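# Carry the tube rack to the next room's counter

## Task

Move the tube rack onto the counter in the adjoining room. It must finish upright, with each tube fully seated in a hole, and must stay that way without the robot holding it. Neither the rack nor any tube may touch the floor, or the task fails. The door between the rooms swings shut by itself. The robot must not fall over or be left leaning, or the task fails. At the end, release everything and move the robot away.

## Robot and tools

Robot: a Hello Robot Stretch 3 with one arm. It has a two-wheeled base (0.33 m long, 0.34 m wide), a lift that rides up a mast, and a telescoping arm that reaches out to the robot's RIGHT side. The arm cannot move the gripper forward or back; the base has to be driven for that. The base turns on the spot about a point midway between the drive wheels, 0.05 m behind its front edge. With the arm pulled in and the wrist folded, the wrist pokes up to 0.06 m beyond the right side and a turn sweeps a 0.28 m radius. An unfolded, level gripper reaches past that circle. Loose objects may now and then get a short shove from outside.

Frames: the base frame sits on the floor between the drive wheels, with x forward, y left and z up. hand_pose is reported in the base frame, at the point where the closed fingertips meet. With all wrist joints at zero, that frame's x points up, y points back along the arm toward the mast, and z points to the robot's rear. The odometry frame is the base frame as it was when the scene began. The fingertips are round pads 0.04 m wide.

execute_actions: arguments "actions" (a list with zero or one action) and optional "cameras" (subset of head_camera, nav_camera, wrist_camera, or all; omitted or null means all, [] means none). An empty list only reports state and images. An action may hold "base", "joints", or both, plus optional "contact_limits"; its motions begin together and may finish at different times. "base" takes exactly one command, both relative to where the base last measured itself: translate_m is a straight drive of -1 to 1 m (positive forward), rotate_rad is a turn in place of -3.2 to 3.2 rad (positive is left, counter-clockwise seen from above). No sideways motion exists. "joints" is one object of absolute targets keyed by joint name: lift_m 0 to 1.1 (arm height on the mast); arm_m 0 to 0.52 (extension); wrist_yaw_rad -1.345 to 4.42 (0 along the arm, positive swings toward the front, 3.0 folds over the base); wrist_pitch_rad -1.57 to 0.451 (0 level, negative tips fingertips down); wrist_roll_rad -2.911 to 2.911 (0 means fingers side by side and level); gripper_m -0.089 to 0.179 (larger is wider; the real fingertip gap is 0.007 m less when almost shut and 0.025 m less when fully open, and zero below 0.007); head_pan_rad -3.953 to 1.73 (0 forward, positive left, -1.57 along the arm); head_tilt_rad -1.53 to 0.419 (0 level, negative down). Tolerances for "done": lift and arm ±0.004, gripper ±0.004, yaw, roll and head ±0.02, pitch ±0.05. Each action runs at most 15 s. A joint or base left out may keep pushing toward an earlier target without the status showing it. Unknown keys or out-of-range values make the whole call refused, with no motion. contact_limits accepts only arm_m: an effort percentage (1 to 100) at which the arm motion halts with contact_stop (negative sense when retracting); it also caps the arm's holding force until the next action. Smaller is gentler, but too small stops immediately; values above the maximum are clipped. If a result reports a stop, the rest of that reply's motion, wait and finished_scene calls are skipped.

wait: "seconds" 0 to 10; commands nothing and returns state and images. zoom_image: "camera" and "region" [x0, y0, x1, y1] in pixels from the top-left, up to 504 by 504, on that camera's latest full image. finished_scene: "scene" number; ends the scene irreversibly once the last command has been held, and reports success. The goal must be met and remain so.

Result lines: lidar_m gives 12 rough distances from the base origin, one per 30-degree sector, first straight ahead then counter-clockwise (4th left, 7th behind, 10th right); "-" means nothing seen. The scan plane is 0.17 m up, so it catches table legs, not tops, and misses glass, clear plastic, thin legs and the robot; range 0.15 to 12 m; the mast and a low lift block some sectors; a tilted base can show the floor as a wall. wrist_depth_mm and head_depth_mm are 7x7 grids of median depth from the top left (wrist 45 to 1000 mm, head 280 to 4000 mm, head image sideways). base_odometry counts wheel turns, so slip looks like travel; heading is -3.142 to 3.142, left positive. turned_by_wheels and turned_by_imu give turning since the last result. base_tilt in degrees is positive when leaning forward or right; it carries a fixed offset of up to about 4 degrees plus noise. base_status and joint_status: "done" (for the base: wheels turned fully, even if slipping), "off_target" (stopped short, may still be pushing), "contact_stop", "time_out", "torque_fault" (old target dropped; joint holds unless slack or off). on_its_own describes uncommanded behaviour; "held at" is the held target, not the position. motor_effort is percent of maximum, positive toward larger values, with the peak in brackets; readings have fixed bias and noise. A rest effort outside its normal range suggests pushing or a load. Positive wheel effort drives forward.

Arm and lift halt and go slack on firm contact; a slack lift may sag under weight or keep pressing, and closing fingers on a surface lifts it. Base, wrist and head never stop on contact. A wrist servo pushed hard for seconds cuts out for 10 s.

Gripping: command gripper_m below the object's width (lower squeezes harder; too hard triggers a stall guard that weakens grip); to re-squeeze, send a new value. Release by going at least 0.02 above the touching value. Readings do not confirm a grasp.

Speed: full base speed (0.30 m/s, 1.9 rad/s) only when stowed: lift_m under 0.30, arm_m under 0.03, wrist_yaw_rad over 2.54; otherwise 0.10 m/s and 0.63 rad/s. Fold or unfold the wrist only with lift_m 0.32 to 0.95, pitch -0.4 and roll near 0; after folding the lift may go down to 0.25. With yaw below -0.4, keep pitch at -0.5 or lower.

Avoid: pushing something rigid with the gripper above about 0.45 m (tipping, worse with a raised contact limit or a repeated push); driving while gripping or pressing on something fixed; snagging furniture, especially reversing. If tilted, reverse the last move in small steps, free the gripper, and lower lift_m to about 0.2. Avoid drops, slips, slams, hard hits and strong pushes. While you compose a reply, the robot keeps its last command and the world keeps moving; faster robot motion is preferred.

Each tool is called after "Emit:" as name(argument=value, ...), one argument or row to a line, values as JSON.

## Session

Emit:
execute_actions(
  actions=[],
)

Scene clock: 0.00 s.
base_odometry: x=+0.000 y=+0.000 heading=+0.000 (m, m, rad; odometry frame)
turned_by_wheels: +0.000 (rad since the last result)
turned_by_imu: +0.000 (rad since the last result)
base_tilt: forward=+1.4 right=-1.6 (deg)
lidar_m: 0.64 0.76 0.68 0.69 0.82 1.69 3.15 1.73 1.85 1.16 0.71 0.63
head_depth_mm: 545 551 556 562 566 573 578 / 562 567 571 578 583 591 598 / 579 584 590 597 603 609 616 / 597 603 610 615 623 628 635 / 615 623 630 635 644 650 657 / 635 640 651 658 665 672 682 / 658 665 673 682 688 697 706
base_status: not commanded
joint_positions: lift_m=+0.428 arm_m=-0.003 wrist_yaw_rad=+3.102 wrist_pitch_rad=-0.533 wrist_roll_rad=-0.001 gripper_m=+0.037 head_pan_rad=-0.013 head_tilt_rad=-0.010
joint_status: not commanded
motor_effort: left_wheel=+1 right_wheel=+0 lift_m=+34 arm_m=-1 wrist_yaw_rad=+0 wrist_pitch_rad=+7 wrist_roll_rad=+0 gripper_m=+0 head_pan_rad=+0 head_tilt_rad=+1 (%)
hand_pose: x=-0.0129 y=+0.0661 z=+0.4156 quat_wxyz=(+0.200, +0.685, +0.173, +0.679) (m; base frame)
wrist_depth_mm: 988 866 - 717 653 601 572 / - - - 808 726 651 614 / - - - 881 813 720 672 / 959 954 908 895 846 796 732 / 773 758 753 734 753 718 708 / 657 644 659 624 639 615 606 / 558 560 - - 524 533 529
pictures: head_camera (sideways: a quarter turn clockwise sets it upright), nav_camera (sideways: a quarter turn counterclockwise sets it upright), wrist_camera
Images, in order (width x height): head_camera 896x504, nav_camera 672x504, wrist_camera 644x364.

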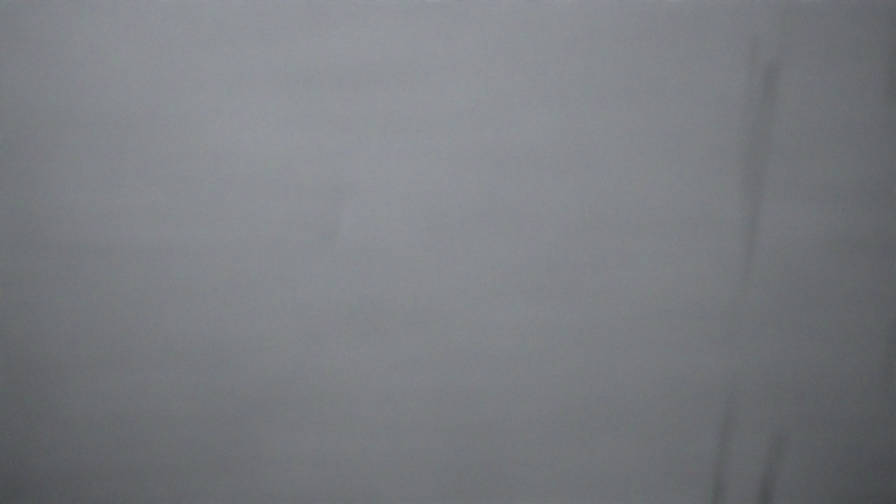

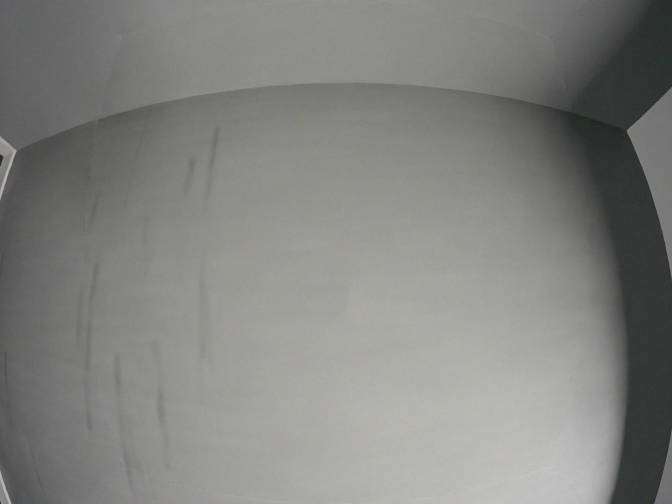

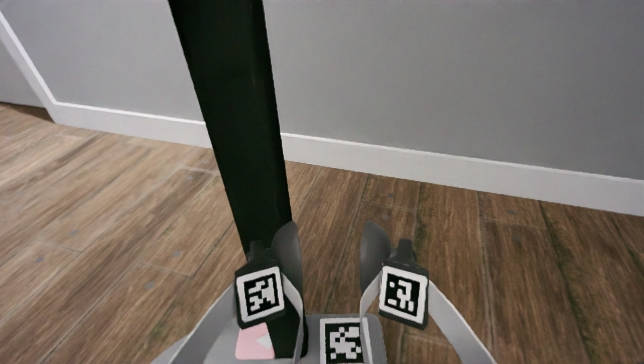

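Emit:
execute_actions(
  actions=[
    {"joints": {"head_pan_rad": -2.15, "head_tilt_rad": -0.3, "lift_m": 0.58, "wrist_pitch_rad": -0.4}},
  ],
  cameras=["head_camera", "nav_camera"],
)

Scene clock: 2.87 s.
base_odometry: x=+0.000 y=+0.000 heading=+0.000 (m, m, rad; odometry frame)
turned_by_wheels: +0.000 (rad since the last result)
turned_by_imu: -0.001 (rad since the last result)
base_tilt: forward=+1.5 right=-1.7 (deg)
lidar_m: 0.64 0.76 0.68 0.68 0.82 1.69 3.15 1.72 1.84 1.16 0.71 0.64
head_depth_mm: 1791 1900 1959 1740 2274 1888 1536 / 1725 1829 1933 2097 2261 1930 1552 / 1676 1798 1879 1370 2198 1934 1549 / 1658 1748 1827 1379 2130 1943 1557 / 1635 1706 1770 1227 2048 1925 1560 / 1582 1670 1737 1261 1987 1935 1548 / 1550 1634 1705 1266 1927 1951 1546
base_status: not commanded
joint_positions: lift_m=+0.579 arm_m=-0.003 wrist_yaw_rad=+3.102 wrist_pitch_rad=-0.422 wrist_roll_rad=-0.001 gripper_m=+0.037 head_pan_rad=-2.143 head_tilt_rad=-0.296
joint_status: all done
motor_effort: left_wheel=+1(1) right_wheel=+1(1) lift_m=+51(54) arm_m=-1(1) wrist_yaw_rad=-2(0) wrist_pitch_rad=+12(13) wrist_roll_rad=+0(0) gripper_m=-1(1) head_pan_rad=-3(35) head_tilt_rad=-2(18) (%)
hand_pose: x=-0.0123 y=+0.0816 z=+0.5912 quat_wxyz=(+0.162, +0.694, +0.134, +0.689) (m; base frame)
wrist_depth_mm: 963 857 - 690 644 593 551 / - 929 - 769 688 645 597 / - - - 837 757 692 649 / - - - 938 832 760 702 / - - - - 910 825 754 / 933 921 920 881 887 859 801 / 780 770 743 753 737 743 732
pictures: head_camera (sideways: a quarter turn clockwise sets it upright), nav_camera (sideways: a quarter turn counterclockwise sets it upright)
Images, in order (width x height): head_camera 896x504, nav_camera 672x504.

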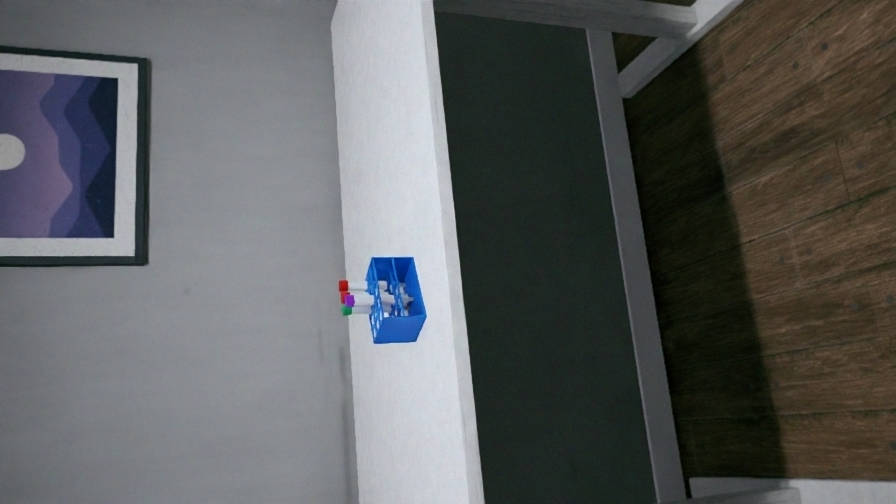

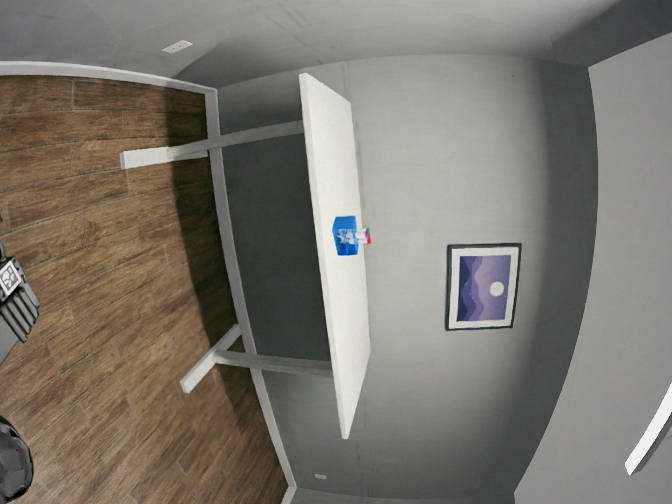

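Emit:
zoom_image(
  camera="head_camera",
  region=[325, 240, 445, 360],
)

Region (325, 240, 445, 360) of head_camera's 896x504 image, scaled by 4.200, with more detail than that image has.

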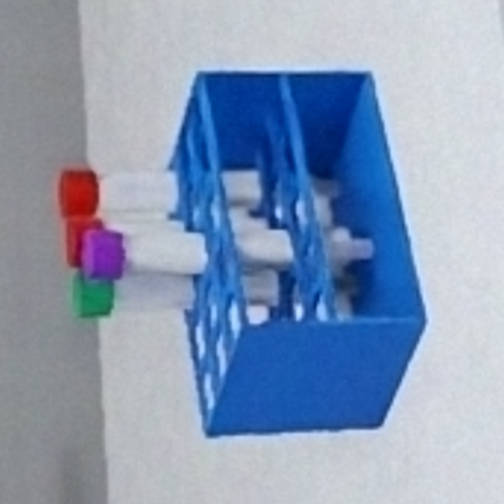

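Emit:
zoom_image(
  camera="head_camera",
  region=[320, 180, 500, 324],
)

Region (320, 180, 500, 324) of head_camera's 896x504 image, scaled by 2.800, with more detail than that image has; it fills the top 403 rows of this view, and the rest is white.

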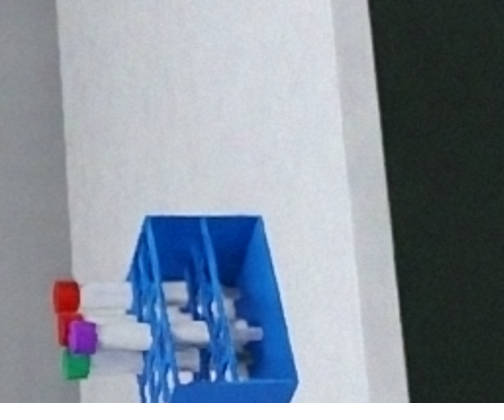

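Emit:
execute_actions(
  actions=[
    {"base": {"rotate_rad": 0.667}, "joints": {"wrist_yaw_rad": 1.96, "lift_m": 0.72, "arm_m": 0.06, "head_pan_rad": -2.75}},
  ],
  cameras=["head_camera"],
)

Scene clock: 9.90 s.
base_odometry: x=+0.000 y=+0.000 heading=+0.667 (m, m, rad; odometry frame)
turned_by_wheels: +0.667 (rad since the last result)
turned_by_imu: +0.664 (rad since the last result)
base_tilt: forward=+1.5 right=-1.6 (deg)
lidar_m: 0.72 0.68 0.70 0.91 2.38 2.80 1.73 1.39 0.97 0.67 0.64 0.65
head_depth_mm: 1707 1843 1919 2063 2242 1915 1538 / 1676 1809 1882 1386 2195 1929 1544 / 1646 1761 1840 1379 2134 1943 1547 / 1649 1734 1807 1256 2083 1940 1545 / 1608 1697 1767 1268 2022 1936 1551 / 1591 1678 1752 1265 2009 1935 1553 / 1550 1637 1719 1272 1935 1763 1536
base_status: done
joint_positions: lift_m=+0.719 arm_m=+0.060 wrist_yaw_rad=+1.963 wrist_pitch_rad=-0.420 wrist_roll_rad=-0.001 gripper_m=+0.037 head_pan_rad=-2.743 head_tilt_rad=-0.297
joint_status: all done
motor_effort: left_wheel=-2(8) right_wheel=+3(5) lift_m=+52(54) arm_m=+2(2) wrist_yaw_rad=-3(4) wrist_pitch_rad=+11(12) wrist_roll_rad=+0(0) gripper_m=-1(1) head_pan_rad=-3(29) head_tilt_rad=-2(2) (%)
hand_pose: x=+0.1857 y=-0.1190 z=+0.7315 quat_wxyz=(+0.507, +0.657, -0.261, +0.493) (m; base frame)
wrist_depth_mm: 588 614 626 660 687 622 445 / 630 653 700 726 755 626 446 / 681 708 752 799 836 637 450 / 749 805 823 871 927 660 464 / 807 879 913 969 - 680 474 / 902 963 973 - 999 694 483 / 935 940 894 922 862 682 490
pictures: head_camera (sideways: a quarter turn clockwise sets it upright)
Images, in order (width x height): head_camera 896x504.

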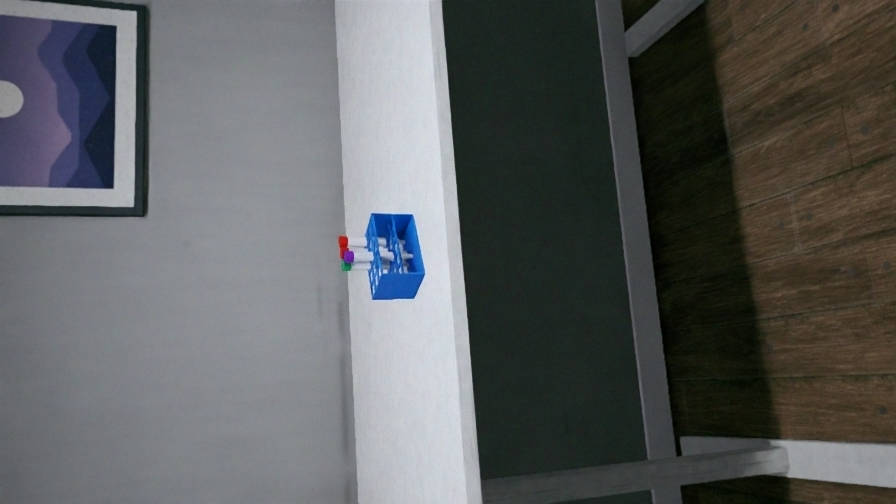

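Emit:
execute_actions(
  actions=[
    {"base": {"translate_m": -0.905}, "joints": {"lift_m": 1.07, "arm_m": 0.455, "wrist_pitch_rad": -0.05, "gripper_m": 0.17, "head_pan_rad": -2.02, "head_tilt_rad": -0.5}},
  ],
)

Scene clock: 20.30 s.
base_odometry: x=-0.711 y=-0.560 heading=+0.667 (m, m, rad; odometry frame)
turned_by_wheels: +0.000 (rad since the last result)
turned_by_imu: -0.002 (rad since the last result)
base_tilt: forward=+1.4 right=-1.6 (deg)
lidar_m: 1.52 1.43 1.47 2.02 2.65 1.66 0.82 1.10 1.12 0.93 1.13 1.16
head_depth_mm: 905 - - 618 523 424 1232 / 956 - - 603 522 424 1291 / 994 - 823 604 523 436 1327 / 1042 - 923 583 523 462 1318 / 1101 - 922 630 524 1474 1327 / 1164 1351 982 683 523 1318 1327 / 1234 1389 980 680 541 1585 1302
base_status: done
joint_positions: lift_m=+1.069 arm_m=+0.455 wrist_yaw_rad=+1.962 wrist_pitch_rad=-0.074 wrist_roll_rad=-0.001 gripper_m=+0.170 head_pan_rad=-2.027 head_tilt_rad=-0.494
joint_status: all done
motor_effort: left_wheel=-2(9) right_wheel=+3(3) lift_m=+51(53) arm_m=+2(4) wrist_yaw_rad=-2(3) wrist_pitch_rad=+13(15) wrist_roll_rad=+0(0) gripper_m=+0(82) head_pan_rad=+3(32) head_tilt_rad=-3(17) (%)
hand_pose: x=+0.2133 y=-0.5030 z=+1.1650 quat_wxyz=(+0.416, +0.601, -0.371, +0.573) (m; base frame)
wrist_depth_mm: - - - - - 850 608 / - - - - - 855 615 / - - - - - 864 612 / - - - - - 880 638 / - - - - - 957 642 / - - - - - - 608 / - - - - - 966 648
pictures: head_camera (sideways: a quarter turn clockwise sets it upright), nav_camera (sideways: a quarter turn counterclockwise sets it upright), wrist_camera
Images, in order (width x height): head_camera 896x504, nav_camera 672x504, wrist_camera 644x364.

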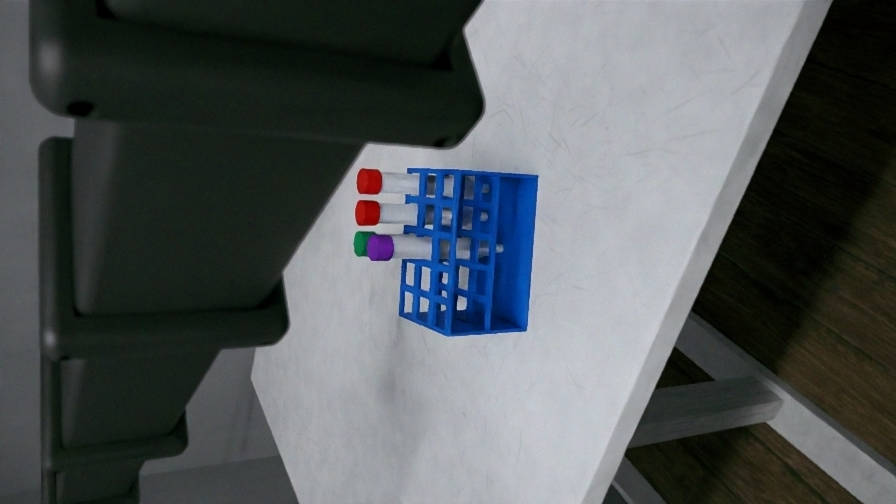

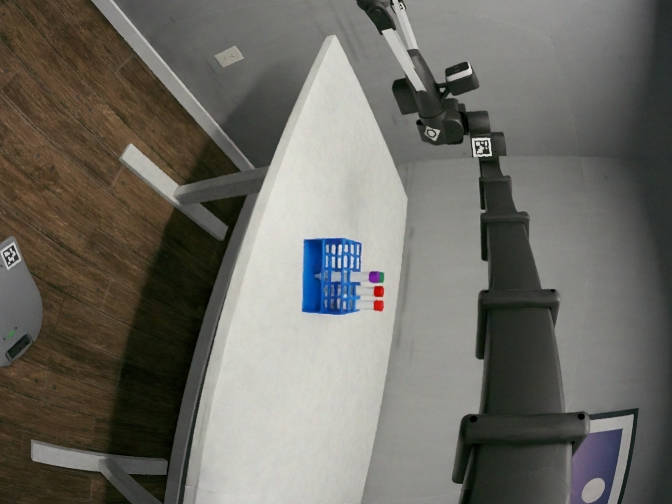

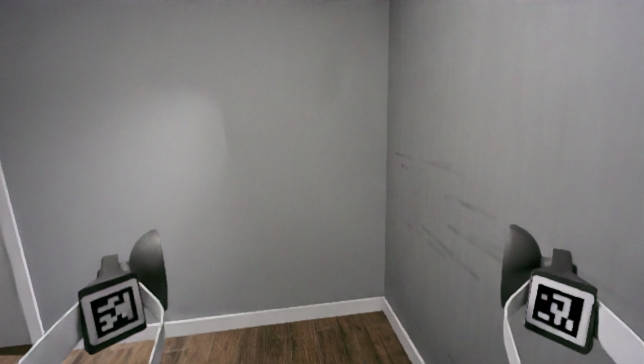

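Emit:
zoom_image(
  camera="head_camera",
  region=[340, 150, 550, 350],
)

Region (340, 150, 550, 350) of head_camera's 896x504 image, scaled by 2.400, with more detail than that image has; it fills the top 480 rows of this view, and the rest is white.

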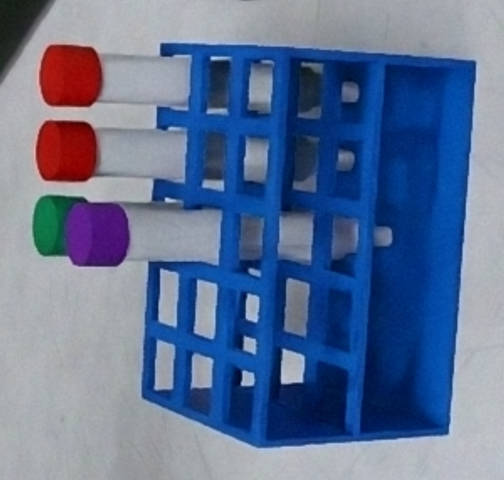

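Emit:
execute_actions(
  actions=[
    {"base": {"rotate_rad": -1.017}, "joints": {"arm_m": 0.448, "wrist_yaw_rad": 1.975, "head_pan_rad": -1.15}},
  ],
  cameras=["head_camera", "wrist_camera"],
)

Scene clock: 24.50 s.
base_odometry: x=-0.711 y=-0.560 heading=-0.350 (m, m, rad; odometry frame)
turned_by_wheels: -1.017 (rad since the last result)
turned_by_imu: -1.016 (rad since the last result)
base_tilt: forward=+1.4 right=-1.7 (deg)
lidar_m: 1.13 1.17 1.50 1.43 1.48 2.08 2.64 1.61 0.83 1.10 1.13 0.94
head_depth_mm: 894 958 923 682 524 424 1246 / 928 998 919 680 521 424 1272 / 958 1033 919 680 523 424 1296 / 995 1076 919 626 524 435 1317 / 1034 1126 975 557 521 447 1335 / 1065 1173 977 562 522 461 1342 / 1122 1228 977 679 523 1219 1297
base_status: done
joint_positions: lift_m=+1.069 arm_m=+0.448 wrist_yaw_rad=+1.972 wrist_pitch_rad=-0.074 wrist_roll_rad=-0.001 gripper_m=+0.170 head_pan_rad=-1.157 head_tilt_rad=-0.494
joint_status: all done
motor_effort: left_wheel=+4(11) right_wheel=-1(7) lift_m=+51(51) arm_m=-4(7) wrist_yaw_rad=+4(7) wrist_pitch_rad=+13(13) wrist_roll_rad=+0(0) gripper_m=+0(1) head_pan_rad=+3(37) head_tilt_rad=-3(3) (%)
hand_pose: x=+0.2123 y=-0.4944 z=+1.1650 quat_wxyz=(+0.413, +0.603, -0.368, +0.575) (m; base frame)
wrist_depth_mm: - - - - 973 896 818 / - - - - - 905 838 / - - - - - 951 857 / - - - - - 982 888 / - - - - 748 958 884 / - - - 529 526 520 516 / - - 434 273 406 396 371
pictures: head_camera (sideways: a quarter turn clockwise sets it upright), wrist_camera
Images, in order (width x height): head_camera 896x504, wrist_camera 644x364.

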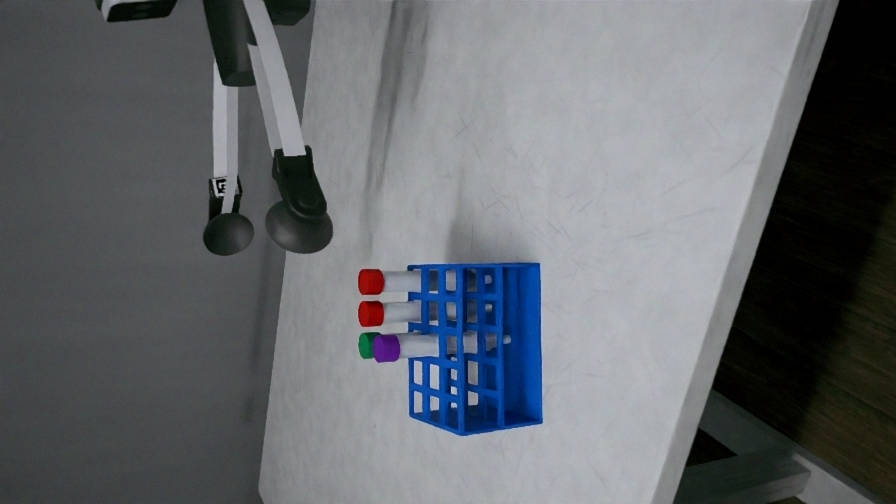

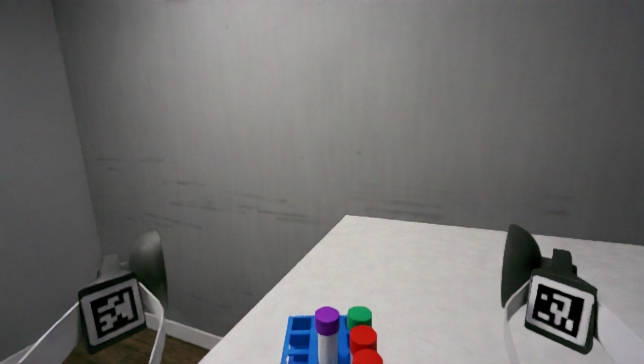

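Emit:
execute_actions(
  actions=[
    {"base": {"translate_m": 0.038}, "joints": {"lift_m": 0.914, "arm_m": 0.43, "gripper_m": 0.145}},
  ],
  cameras=["head_camera", "wrist_camera"],
)

Scene clock: 27.40 s.
base_odometry: x=-0.675 y=-0.573 heading=-0.350 (m, m, rad; odometry frame)
turned_by_wheels: +0.000 (rad since the last result)
turned_by_imu: -0.001 (rad since the last result)
base_tilt: forward=+1.5 right=-1.7 (deg)
lidar_m: 1.10 1.13 1.50 1.43 1.47 2.08 2.68 1.61 0.85 1.10 0.96 0.90
head_depth_mm: 896 973 1012 - 523 423 1248 / 927 1004 980 681 523 424 1268 / 958 1040 979 665 522 425 1299 / 987 1079 978 556 504 424 1323 / 1030 1125 981 597 523 448 1325 / 1066 1169 978 683 523 462 1326 / 1113 1220 978 680 522 1168 1290
base_status: done
joint_positions: lift_m=+0.915 arm_m=+0.430 wrist_yaw_rad=+1.972 wrist_pitch_rad=-0.074 wrist_roll_rad=-0.001 gripper_m=+0.145 head_pan_rad=-1.157 head_tilt_rad=-0.494
joint_status: all done
motor_effort: left_wheel=+5(9) right_wheel=-1(3) lift_m=+16(45) arm_m=-4(4) wrist_yaw_rad=+3(4) wrist_pitch_rad=+13(13) wrist_roll_rad=+0(0) gripper_m=+0(83) head_pan_rad=+3(3) head_tilt_rad=-3(2) (%)
hand_pose: x=+0.2123 y=-0.4763 z=+1.0103 quat_wxyz=(+0.413, +0.603, -0.368, +0.575) (m; base frame)
wrist_depth_mm: - - - - 972 867 780 / - - - - - 909 809 / - - - - - 907 813 / - - - 205 451 572 544 / - - 350 155 141 356 328 / - - 137 135 137 - 233 / 203 182 172 141 143 174 180
pictures: head_camera (sideways: a quarter turn clockwise sets it upright), wrist_camera
Images, in order (width x height): head_camera 896x504, wrist_camera 644x364.

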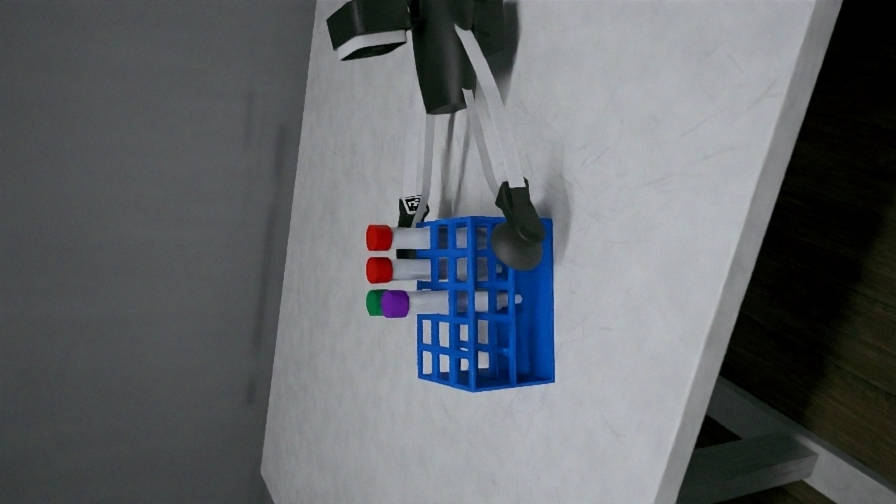

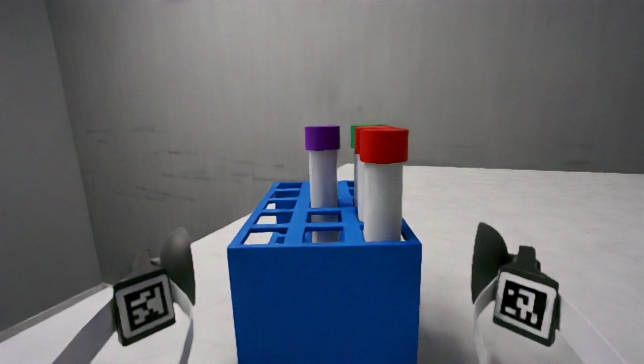

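Emit:
execute_actions(
  actions=[
    {"joints": {"arm_m": 0.425, "gripper_m": 0.03}},
  ],
  cameras=["head_camera", "wrist_camera"],
)

Scene clock: 29.60 s.
base_odometry: x=-0.675 y=-0.573 heading=-0.350 (m, m, rad; odometry frame)
turned_by_wheels: +0.000 (rad since the last result)
turned_by_imu: -0.001 (rad since the last result)
base_tilt: forward=+1.4 right=-1.7 (deg)
lidar_m: 1.09 1.13 1.50 1.43 1.48 2.08 2.68 1.60 0.85 1.10 0.96 0.90
head_depth_mm: 900 968 1009 - 522 425 1242 / 926 1006 978 747 523 423 1265 / 955 1043 977 696 523 423 1292 / 985 1086 978 559 522 424 1326 / 1033 1129 980 597 522 447 1323 / 1073 1170 975 679 523 461 1326 / 1117 1225 982 679 523 1176 1293
base_status: not commanded
joint_positions: lift_m=+0.915 arm_m=+0.425 wrist_yaw_rad=+1.972 wrist_pitch_rad=-0.074 wrist_roll_rad=-0.001 gripper_m=+0.031 head_pan_rad=-1.157 head_tilt_rad=-0.494
joint_status: all done
motor_effort: left_wheel=+5(4) right_wheel=-1(1) lift_m=+16(16) arm_m=-4(4) wrist_yaw_rad=+3(3) wrist_pitch_rad=+13(13) wrist_roll_rad=+0(0) gripper_m=-18(92) head_pan_rad=+3(2) head_tilt_rad=-3(3) (%)
hand_pose: x=+0.2123 y=-0.4713 z=+1.0103 quat_wxyz=(+0.413, +0.603, -0.368, +0.575) (m; base frame)
wrist_depth_mm: - - - - 943 849 789 / - - - - - 903 810 / - - - - 991 923 818 / - - - 202 453 564 549 / - - 384 157 135 333 325 / - 259 134 133 133 236 231 / 198 190 172 139 141 178 180
pictures: head_camera (sideways: a quarter turn clockwise sets it upright), wrist_camera
Images, in order (width x height): head_camera 896x504, wrist_camera 644x364.

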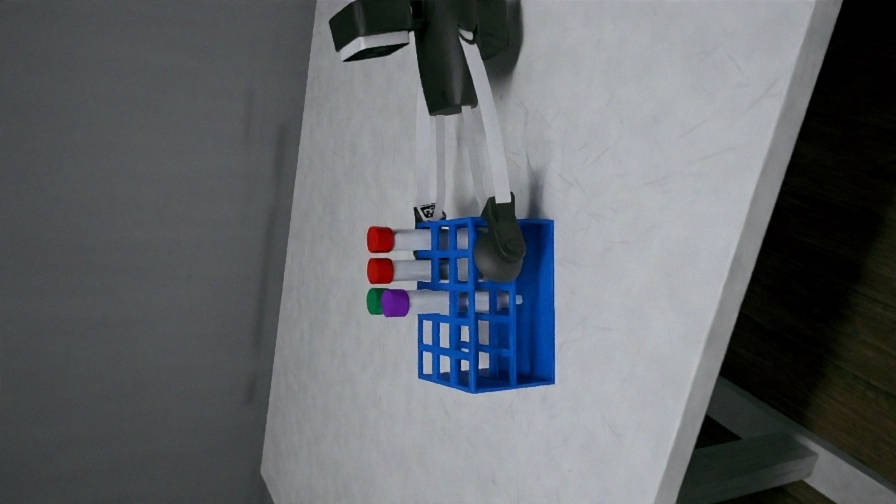

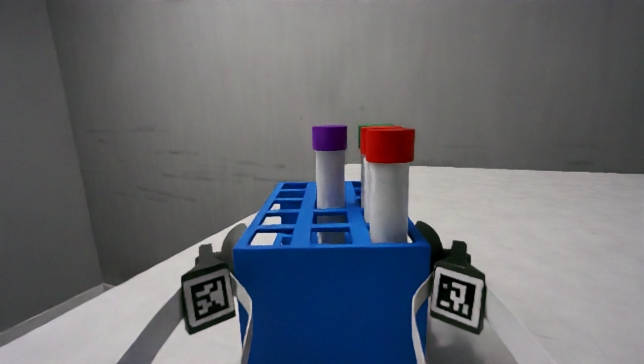

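Emit:
execute_actions(
  actions=[],
)

Scene clock: 30.27 s.
base_odometry: x=-0.675 y=-0.573 heading=-0.350 (m, m, rad; odometry frame)
turned_by_wheels: +0.000 (rad since the last result)
turned_by_imu: +0.000 (rad since the last result)
base_tilt: forward=+1.4 right=-1.6 (deg)
lidar_m: 1.10 1.13 1.50 1.43 1.47 2.08 2.68 1.60 0.85 1.09 0.96 0.90
head_depth_mm: 896 969 1011 - 522 424 1242 / 929 1007 977 746 522 425 1271 / 958 1044 978 699 522 424 1297 / 995 1079 979 557 523 424 1324 / 1028 1127 980 597 522 448 1319 / 1068 1173 976 682 522 460 1319 / 1117 1222 975 681 523 1172 1285
base_status: not commanded
joint_positions: lift_m=+0.915 arm_m=+0.425 wrist_yaw_rad=+1.972 wrist_pitch_rad=-0.074 wrist_roll_rad=-0.001 gripper_m=+0.031 head_pan_rad=-1.157 head_tilt_rad=-0.494
joint_status: all done
motor_effort: left_wheel=+4(4) right_wheel=-1(1) lift_m=+17(16) arm_m=-4(4) wrist_yaw_rad=+3(3) wrist_pitch_rad=+13(13) wrist_roll_rad=+0(0) gripper_m=-17(92) head_pan_rad=+3(2) head_tilt_rad=-3(3) (%)
hand_pose: x=+0.2123 y=-0.4713 z=+1.0103 quat_wxyz=(+0.413, +0.603, -0.368, +0.575) (m; base frame)
wrist_depth_mm: - - - - 938 870 787 / - - - - 999 897 822 / - - - - 965 917 832 / - - - 202 447 563 547 / - - 387 157 134 336 326 / - 258 134 134 133 235 232 / 199 191 172 139 141 179 180
pictures: head_camera (sideways: a quarter turn clockwise sets it upright), nav_camera (sideways: a quarter turn counterclockwise sets it upright), wrist_camera
Images, in order (width x height): head_camera 896x504, nav_camera 672x504, wrist_camera 644x364.

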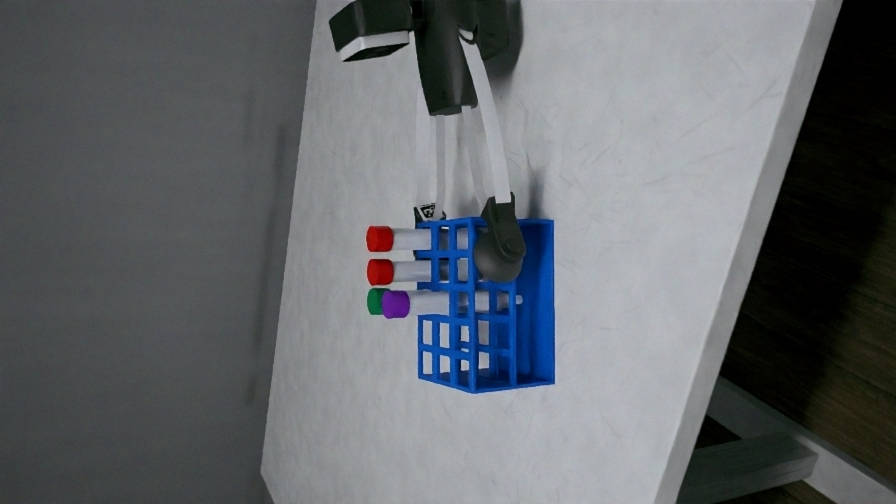

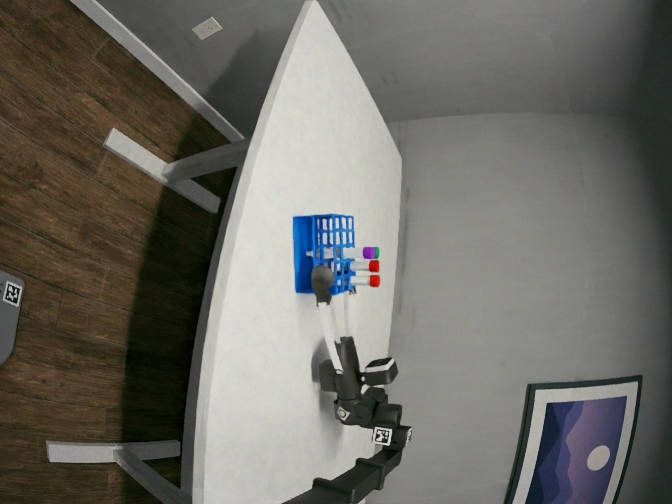

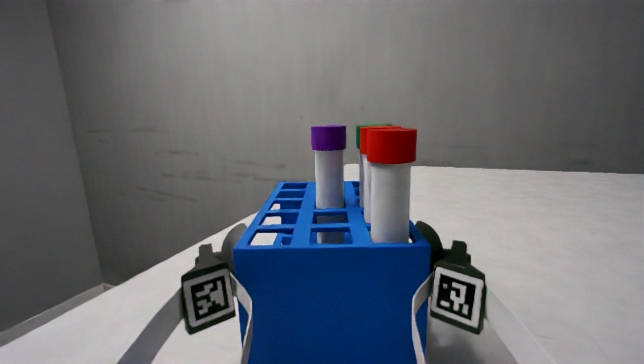

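Emit:
execute_actions(
  actions=[
    {"joints": {"lift_m": 0.93, "wrist_pitch_rad": -0.03}},
  ],
  cameras=["head_camera", "wrist_camera"],
)

Scene clock: 31.43 s.
base_odometry: x=-0.675 y=-0.573 heading=-0.350 (m, m, rad; odometry frame)
turned_by_wheels: +0.000 (rad since the last result)
turned_by_imu: +0.000 (rad since the last result)
base_tilt: forward=+1.5 right=-1.7 (deg)
lidar_m: 1.10 1.13 1.50 1.43 1.48 2.08 2.67 1.60 0.85 1.10 0.96 0.90
head_depth_mm: 895 968 1021 616 523 424 1240 / 925 1008 981 627 523 424 1262 / 958 1044 977 680 523 424 1298 / 994 1086 978 551 521 424 1330 / 1033 1122 977 552 523 448 1324 / 1069 1175 976 653 522 462 1314 / 1113 1227 978 679 522 1177 1287
base_status: not commanded
joint_positions: lift_m=+0.929 arm_m=+0.425 wrist_yaw_rad=+1.972 wrist_pitch_rad=-0.068 wrist_roll_rad=-0.001 gripper_m=+0.031 head_pan_rad=-1.157 head_tilt_rad=-0.494
joint_status: all done
motor_effort: left_wheel=+5(5) right_wheel=-1(1) lift_m=+52(55) arm_m=-4(4) wrist_yaw_rad=+3(4) wrist_pitch_rad=+20(20) wrist_roll_rad=+0(0) gripper_m=-18(18) head_pan_rad=+2(2) head_tilt_rad=-3(2) (%)
hand_pose: x=+0.2125 y=-0.4712 z=+1.0267 quat_wxyz=(+0.411, +0.602, -0.370, +0.576) (m; base frame)
wrist_depth_mm: - - - - 947 863 791 / - - - - 986 896 812 / - - - - 986 911 835 / - - - 203 513 653 818 / - - - 157 133 376 371 / - - 135 134 133 263 262 / - 215 193 139 140 200 203
pictures: head_camera (sideways: a quarter turn clockwise sets it upright), wrist_camera
Images, in order (width x height): head_camera 896x504, wrist_camera 644x364.

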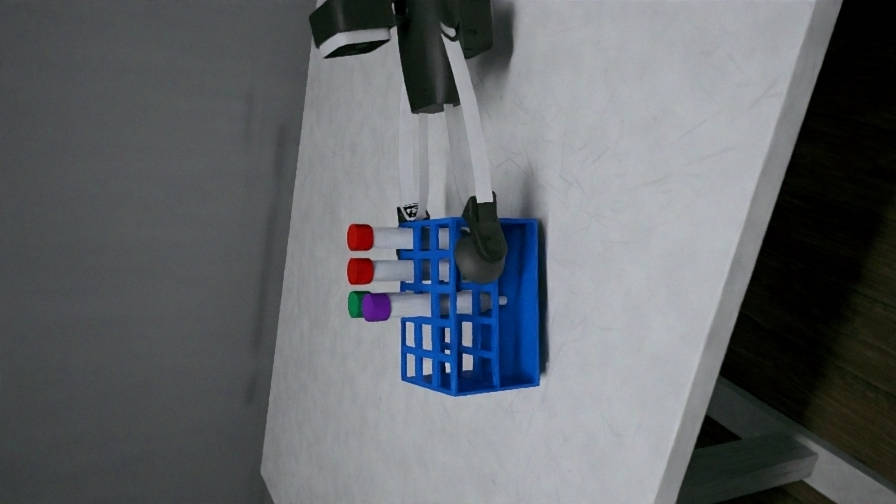

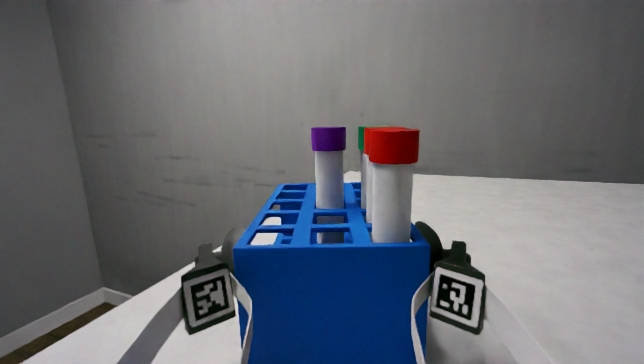

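Emit:
wait(
  seconds=1,
)

Scene clock: 32.60 s.
base_odometry: x=-0.675 y=-0.573 heading=-0.350 (m, m, rad; odometry frame)
turned_by_wheels: +0.000 (rad since the last result)
turned_by_imu: +0.000 (rad since the last result)
base_tilt: forward=+1.6 right=-1.7 (deg)
lidar_m: 1.10 1.13 1.50 1.43 1.48 2.08 2.68 1.60 0.85 1.10 0.96 0.90
head_depth_mm: 901 974 1021 617 523 423 1246 / 926 1005 974 626 523 424 1261 / 959 1046 978 681 523 424 1300 / 996 1087 978 550 522 423 1324 / 1028 1124 977 550 522 448 1327 / 1072 1172 976 653 522 461 1324 / 1116 1220 978 680 522 1171 1293
base_status: not commanded
joint_positions: lift_m=+0.929 arm_m=+0.425 wrist_yaw_rad=+1.972 wrist_pitch_rad=-0.068 wrist_roll_rad=-0.001 gripper_m=+0.031 head_pan_rad=-1.157 head_tilt_rad=-0.494
joint_status: all done
motor_effort: left_wheel=+4(5) right_wheel=-1(1) lift_m=+52(55) arm_m=-4(4) wrist_yaw_rad=+3(4) wrist_pitch_rad=+20(20) wrist_roll_rad=+0(0) gripper_m=-18(18) head_pan_rad=+2(2) head_tilt_rad=-3(2) (%)
hand_pose: x=+0.2125 y=-0.4712 z=+1.0267 quat_wxyz=(+0.411, +0.602, -0.370, +0.576) (m; base frame)
wrist_depth_mm: - - - - 944 860 792 / - - - - 993 895 816 / - - - - 982 934 824 / - - - 202 511 641 804 / - - - 157 134 380 369 / - - 134 133 133 265 263 / - 216 194 139 140 201 204
wait: 1.00 s; at rest by 0.10 s
pictures: head_camera (sideways: a quarter turn clockwise sets it upright), nav_camera (sideways: a quarter turn counterclockwise sets it upright), wrist_camera
Images, in order (width x height): head_camera 896x504, nav_camera 672x504, wrist_camera 644x364.

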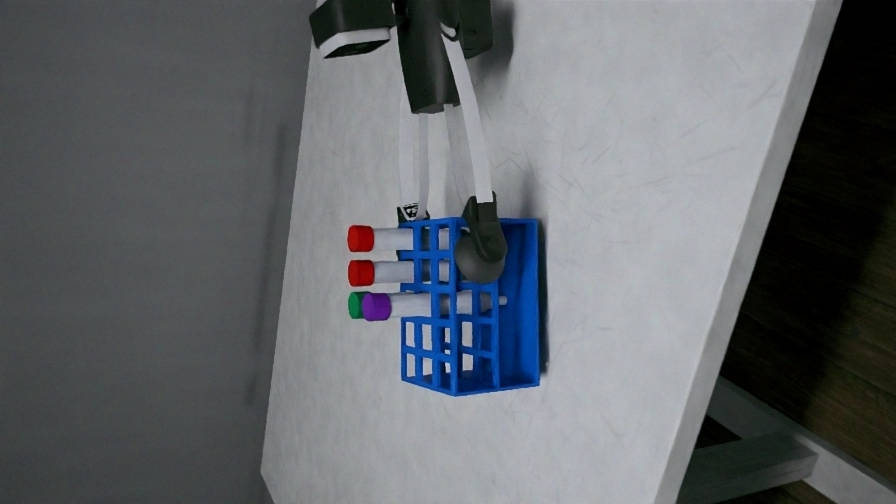

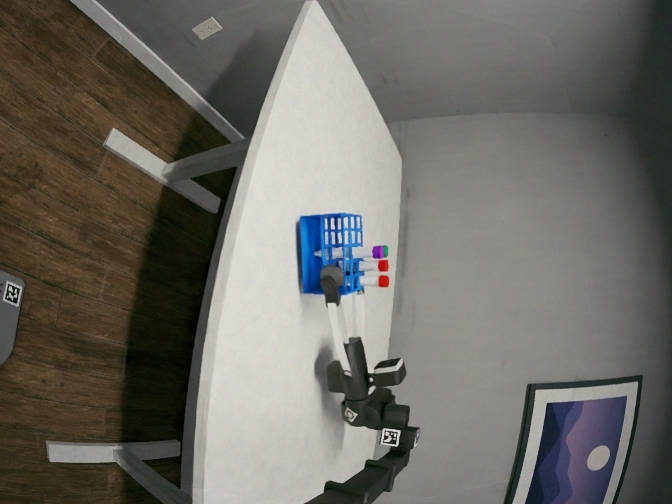

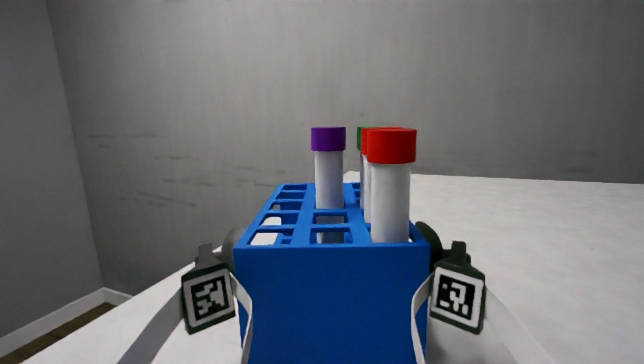

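Emit:
execute_actions(
  actions=[
    {"base": {"rotate_rad": -0.77}, "joints": {"lift_m": 0.95, "wrist_pitch_rad": -0.01, "arm_m": 0.14, "wrist_yaw_rad": 2.58, "head_pan_rad": -3.28, "head_tilt_rad": -0.2}},
  ],
)

Scene clock: 37.10 s.
base_odometry: x=-0.675 y=-0.573 heading=-1.120 (m, m, rad; odometry frame)
turned_by_wheels: -0.770 (rad since the last result)
turned_by_imu: -0.769 (rad since the last result)
base_tilt: forward=+1.4 right=-1.7 (deg)
lidar_m: 0.91 1.10 1.10 1.26 1.43 1.43 1.64 2.68 2.25 0.85 1.10 1.10
head_depth_mm: 1304 1347 1405 1461 1518 1585 - / 1387 1436 1493 1563 1617 1665 - / 1468 1529 1596 1678 1743 1786 - / 1651 1738 1821 1902 1981 2052 - / 1769 1868 1963 2053 2169 2176 - / 1924 2021 2144 2269 2386 2179 1682 / 2056 2151 2268 2361 2486 2181 1688
base_status: done
joint_positions: lift_m=+0.949 arm_m=+0.140 wrist_yaw_rad=+2.577 wrist_pitch_rad=-0.047 wrist_roll_rad=-0.001 gripper_m=+0.031 head_pan_rad=-3.273 head_tilt_rad=-0.211
joint_status: all done
motor_effort: left_wheel=+4(12) right_wheel=-2(6) lift_m=+52(55) arm_m=-4(5) wrist_yaw_rad=+3(6) wrist_pitch_rad=+20(24) wrist_roll_rad=+0(0) gripper_m=-18(18) head_pan_rad=-3(37) head_tilt_rad=+3(20) (%)
hand_pose: x=+0.1150 y=-0.0700 z=+1.0519 quat_wxyz=(+0.213, +0.683, -0.180, +0.675) (m; base frame)
wrist_depth_mm: - - - - - - - / - - - - - - - / - - - - - - - / - - - 202 859 825 810 / - - - 157 134 503 452 / - - 135 133 133 362 315 / - - - 139 140 - 243
pictures: head_camera (sideways: a quarter turn clockwise sets it upright), nav_camera (sideways: a quarter turn counterclockwise sets it upright), wrist_camera
Images, in order (width x height): head_camera 896x504, nav_camera 672x504, wrist_camera 644x364.

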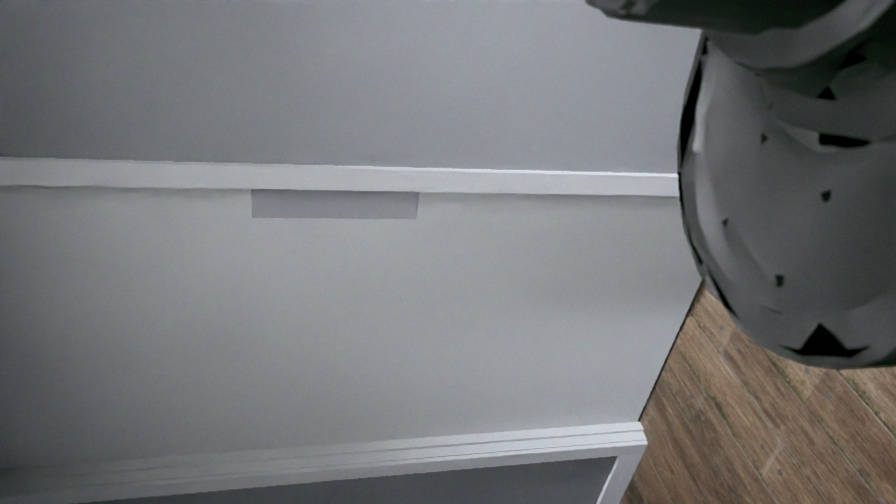

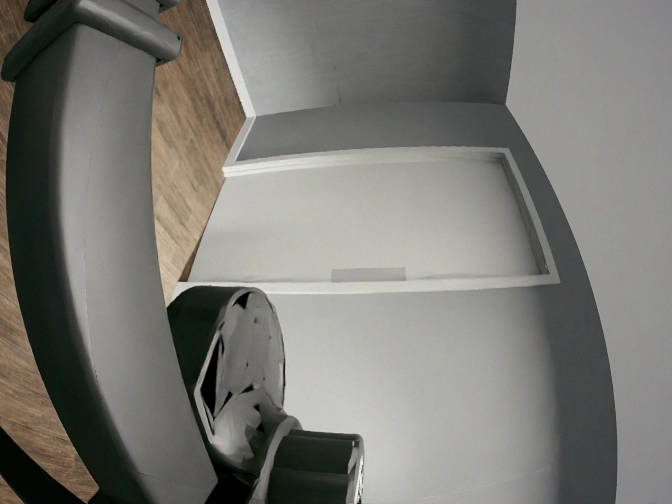

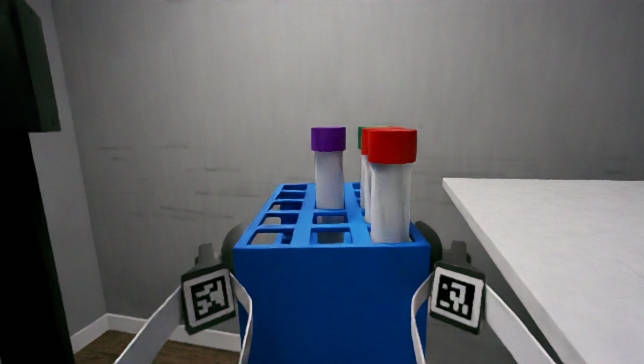

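Emit:
zoom_image(
  camera="head_camera",
  region=[348, 380, 700, 504],
)

Emit:
zoom_image(
  camera="head_camera",
  region=[348, 140, 548, 240],
)

Region (348, 380, 700, 504) of head_camera's 896x504 image, scaled by 1.432, with more detail than that image has; it fills the top 178 rows of this view, and the rest is white.

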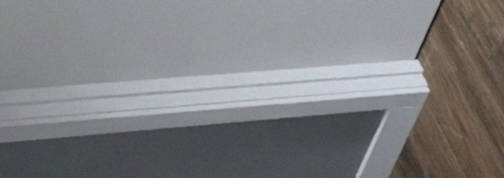

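Region (348, 140, 548, 240) of head_camera's 896x504 image, scaled by 2.520, with more detail than that image has.

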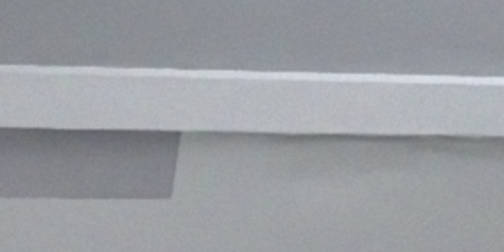

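Emit:
execute_actions(
  actions=[
    {"base": {"translate_m": -0.66}, "joints": {"lift_m": 0.29, "wrist_pitch_rad": -0.02, "arm_m": 0.015, "head_pan_rad": -3.3, "head_tilt_rad": -0.55}},
  ],
)

Scene clock: 49.87 s.
base_odometry: x=-0.963 y=+0.021 heading=-1.120 (m, m, rad; odometry frame)
turned_by_wheels: +0.000 (rad since the last result)
turned_by_imu: -0.004 (rad since the last result)
base_tilt: forward=+1.5 right=-1.7 (deg)
lidar_m: 1.56 1.56 1.55 1.13 0.96 0.97 1.19 1.90 2.22 1.82 1.12 1.57
head_depth_mm: 835 905 990 1088 1199 1345 1288 / 961 1030 1072 1165 1298 1418 1294 / 1016 1107 1217 1356 1540 1501 1287 / 1082 1186 1320 1467 1667 1524 1284 / 1150 1281 1440 1612 1764 1507 1295 / 1240 1379 1567 1786 1839 1506 1286 / 1341 1512 1716 1922 1845 1518 1287
base_status: done
joint_positions: lift_m=+0.291 arm_m=+0.015 wrist_yaw_rad=+2.578 wrist_pitch_rad=-0.048 wrist_roll_rad=-0.001 gripper_m=+0.031 head_pan_rad=-3.293 head_tilt_rad=-0.544
joint_status: all done
motor_effort: left_wheel=+3(15) right_wheel=-1(7) lift_m=+18(46) arm_m=-4(4) wrist_yaw_rad=+2(2) wrist_pitch_rad=+15(19) wrist_roll_rad=+0(0) gripper_m=-17(18) head_pan_rad=-3(7) head_tilt_rad=-3(20) (%)
hand_pose: x=+0.1149 y=+0.0550 z=+0.3928 quat_wxyz=(+0.214, +0.683, -0.180, +0.675) (m; base frame)
wrist_depth_mm: 940 - - - - - - / 982 - - - - - - / 959 - - - - - - / 982 - - 203 - - - / 970 - - 157 133 - - / 905 931 134 133 132 882 876 / 702 700 620 139 140 651 663
pictures: head_camera (sideways: a quarter turn clockwise sets it upright), nav_camera (sideways: a quarter turn counterclockwise sets it upright), wrist_camera
Images, in order (width x height): head_camera 896x504, nav_camera 672x504, wrist_camera 644x364.

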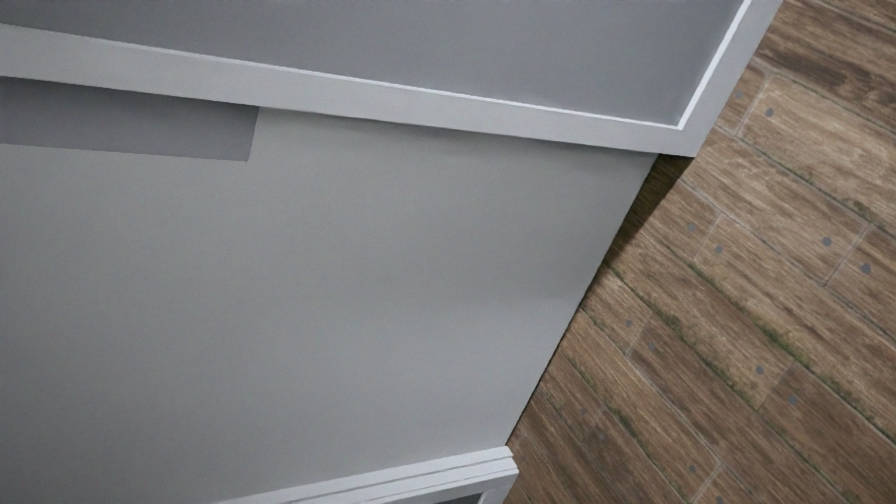

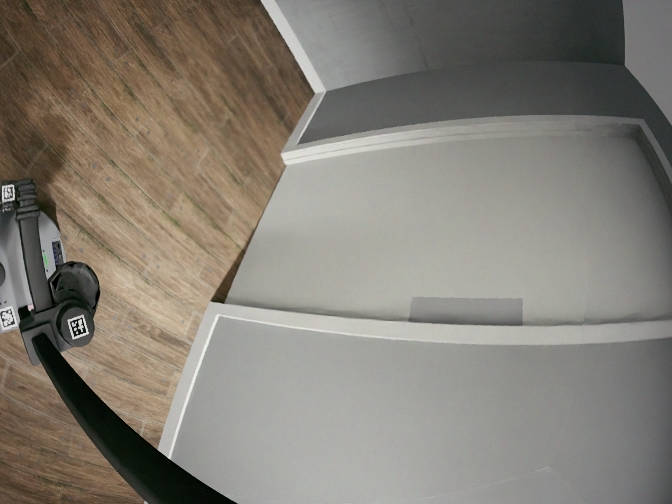

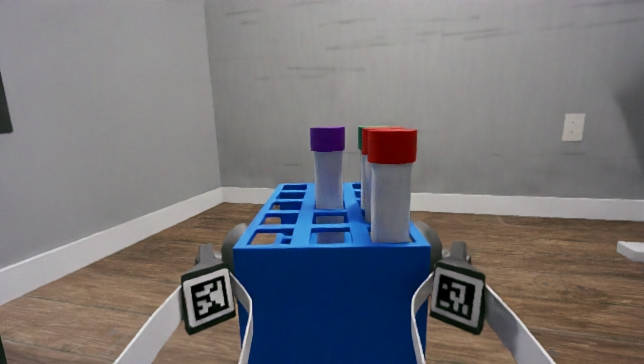

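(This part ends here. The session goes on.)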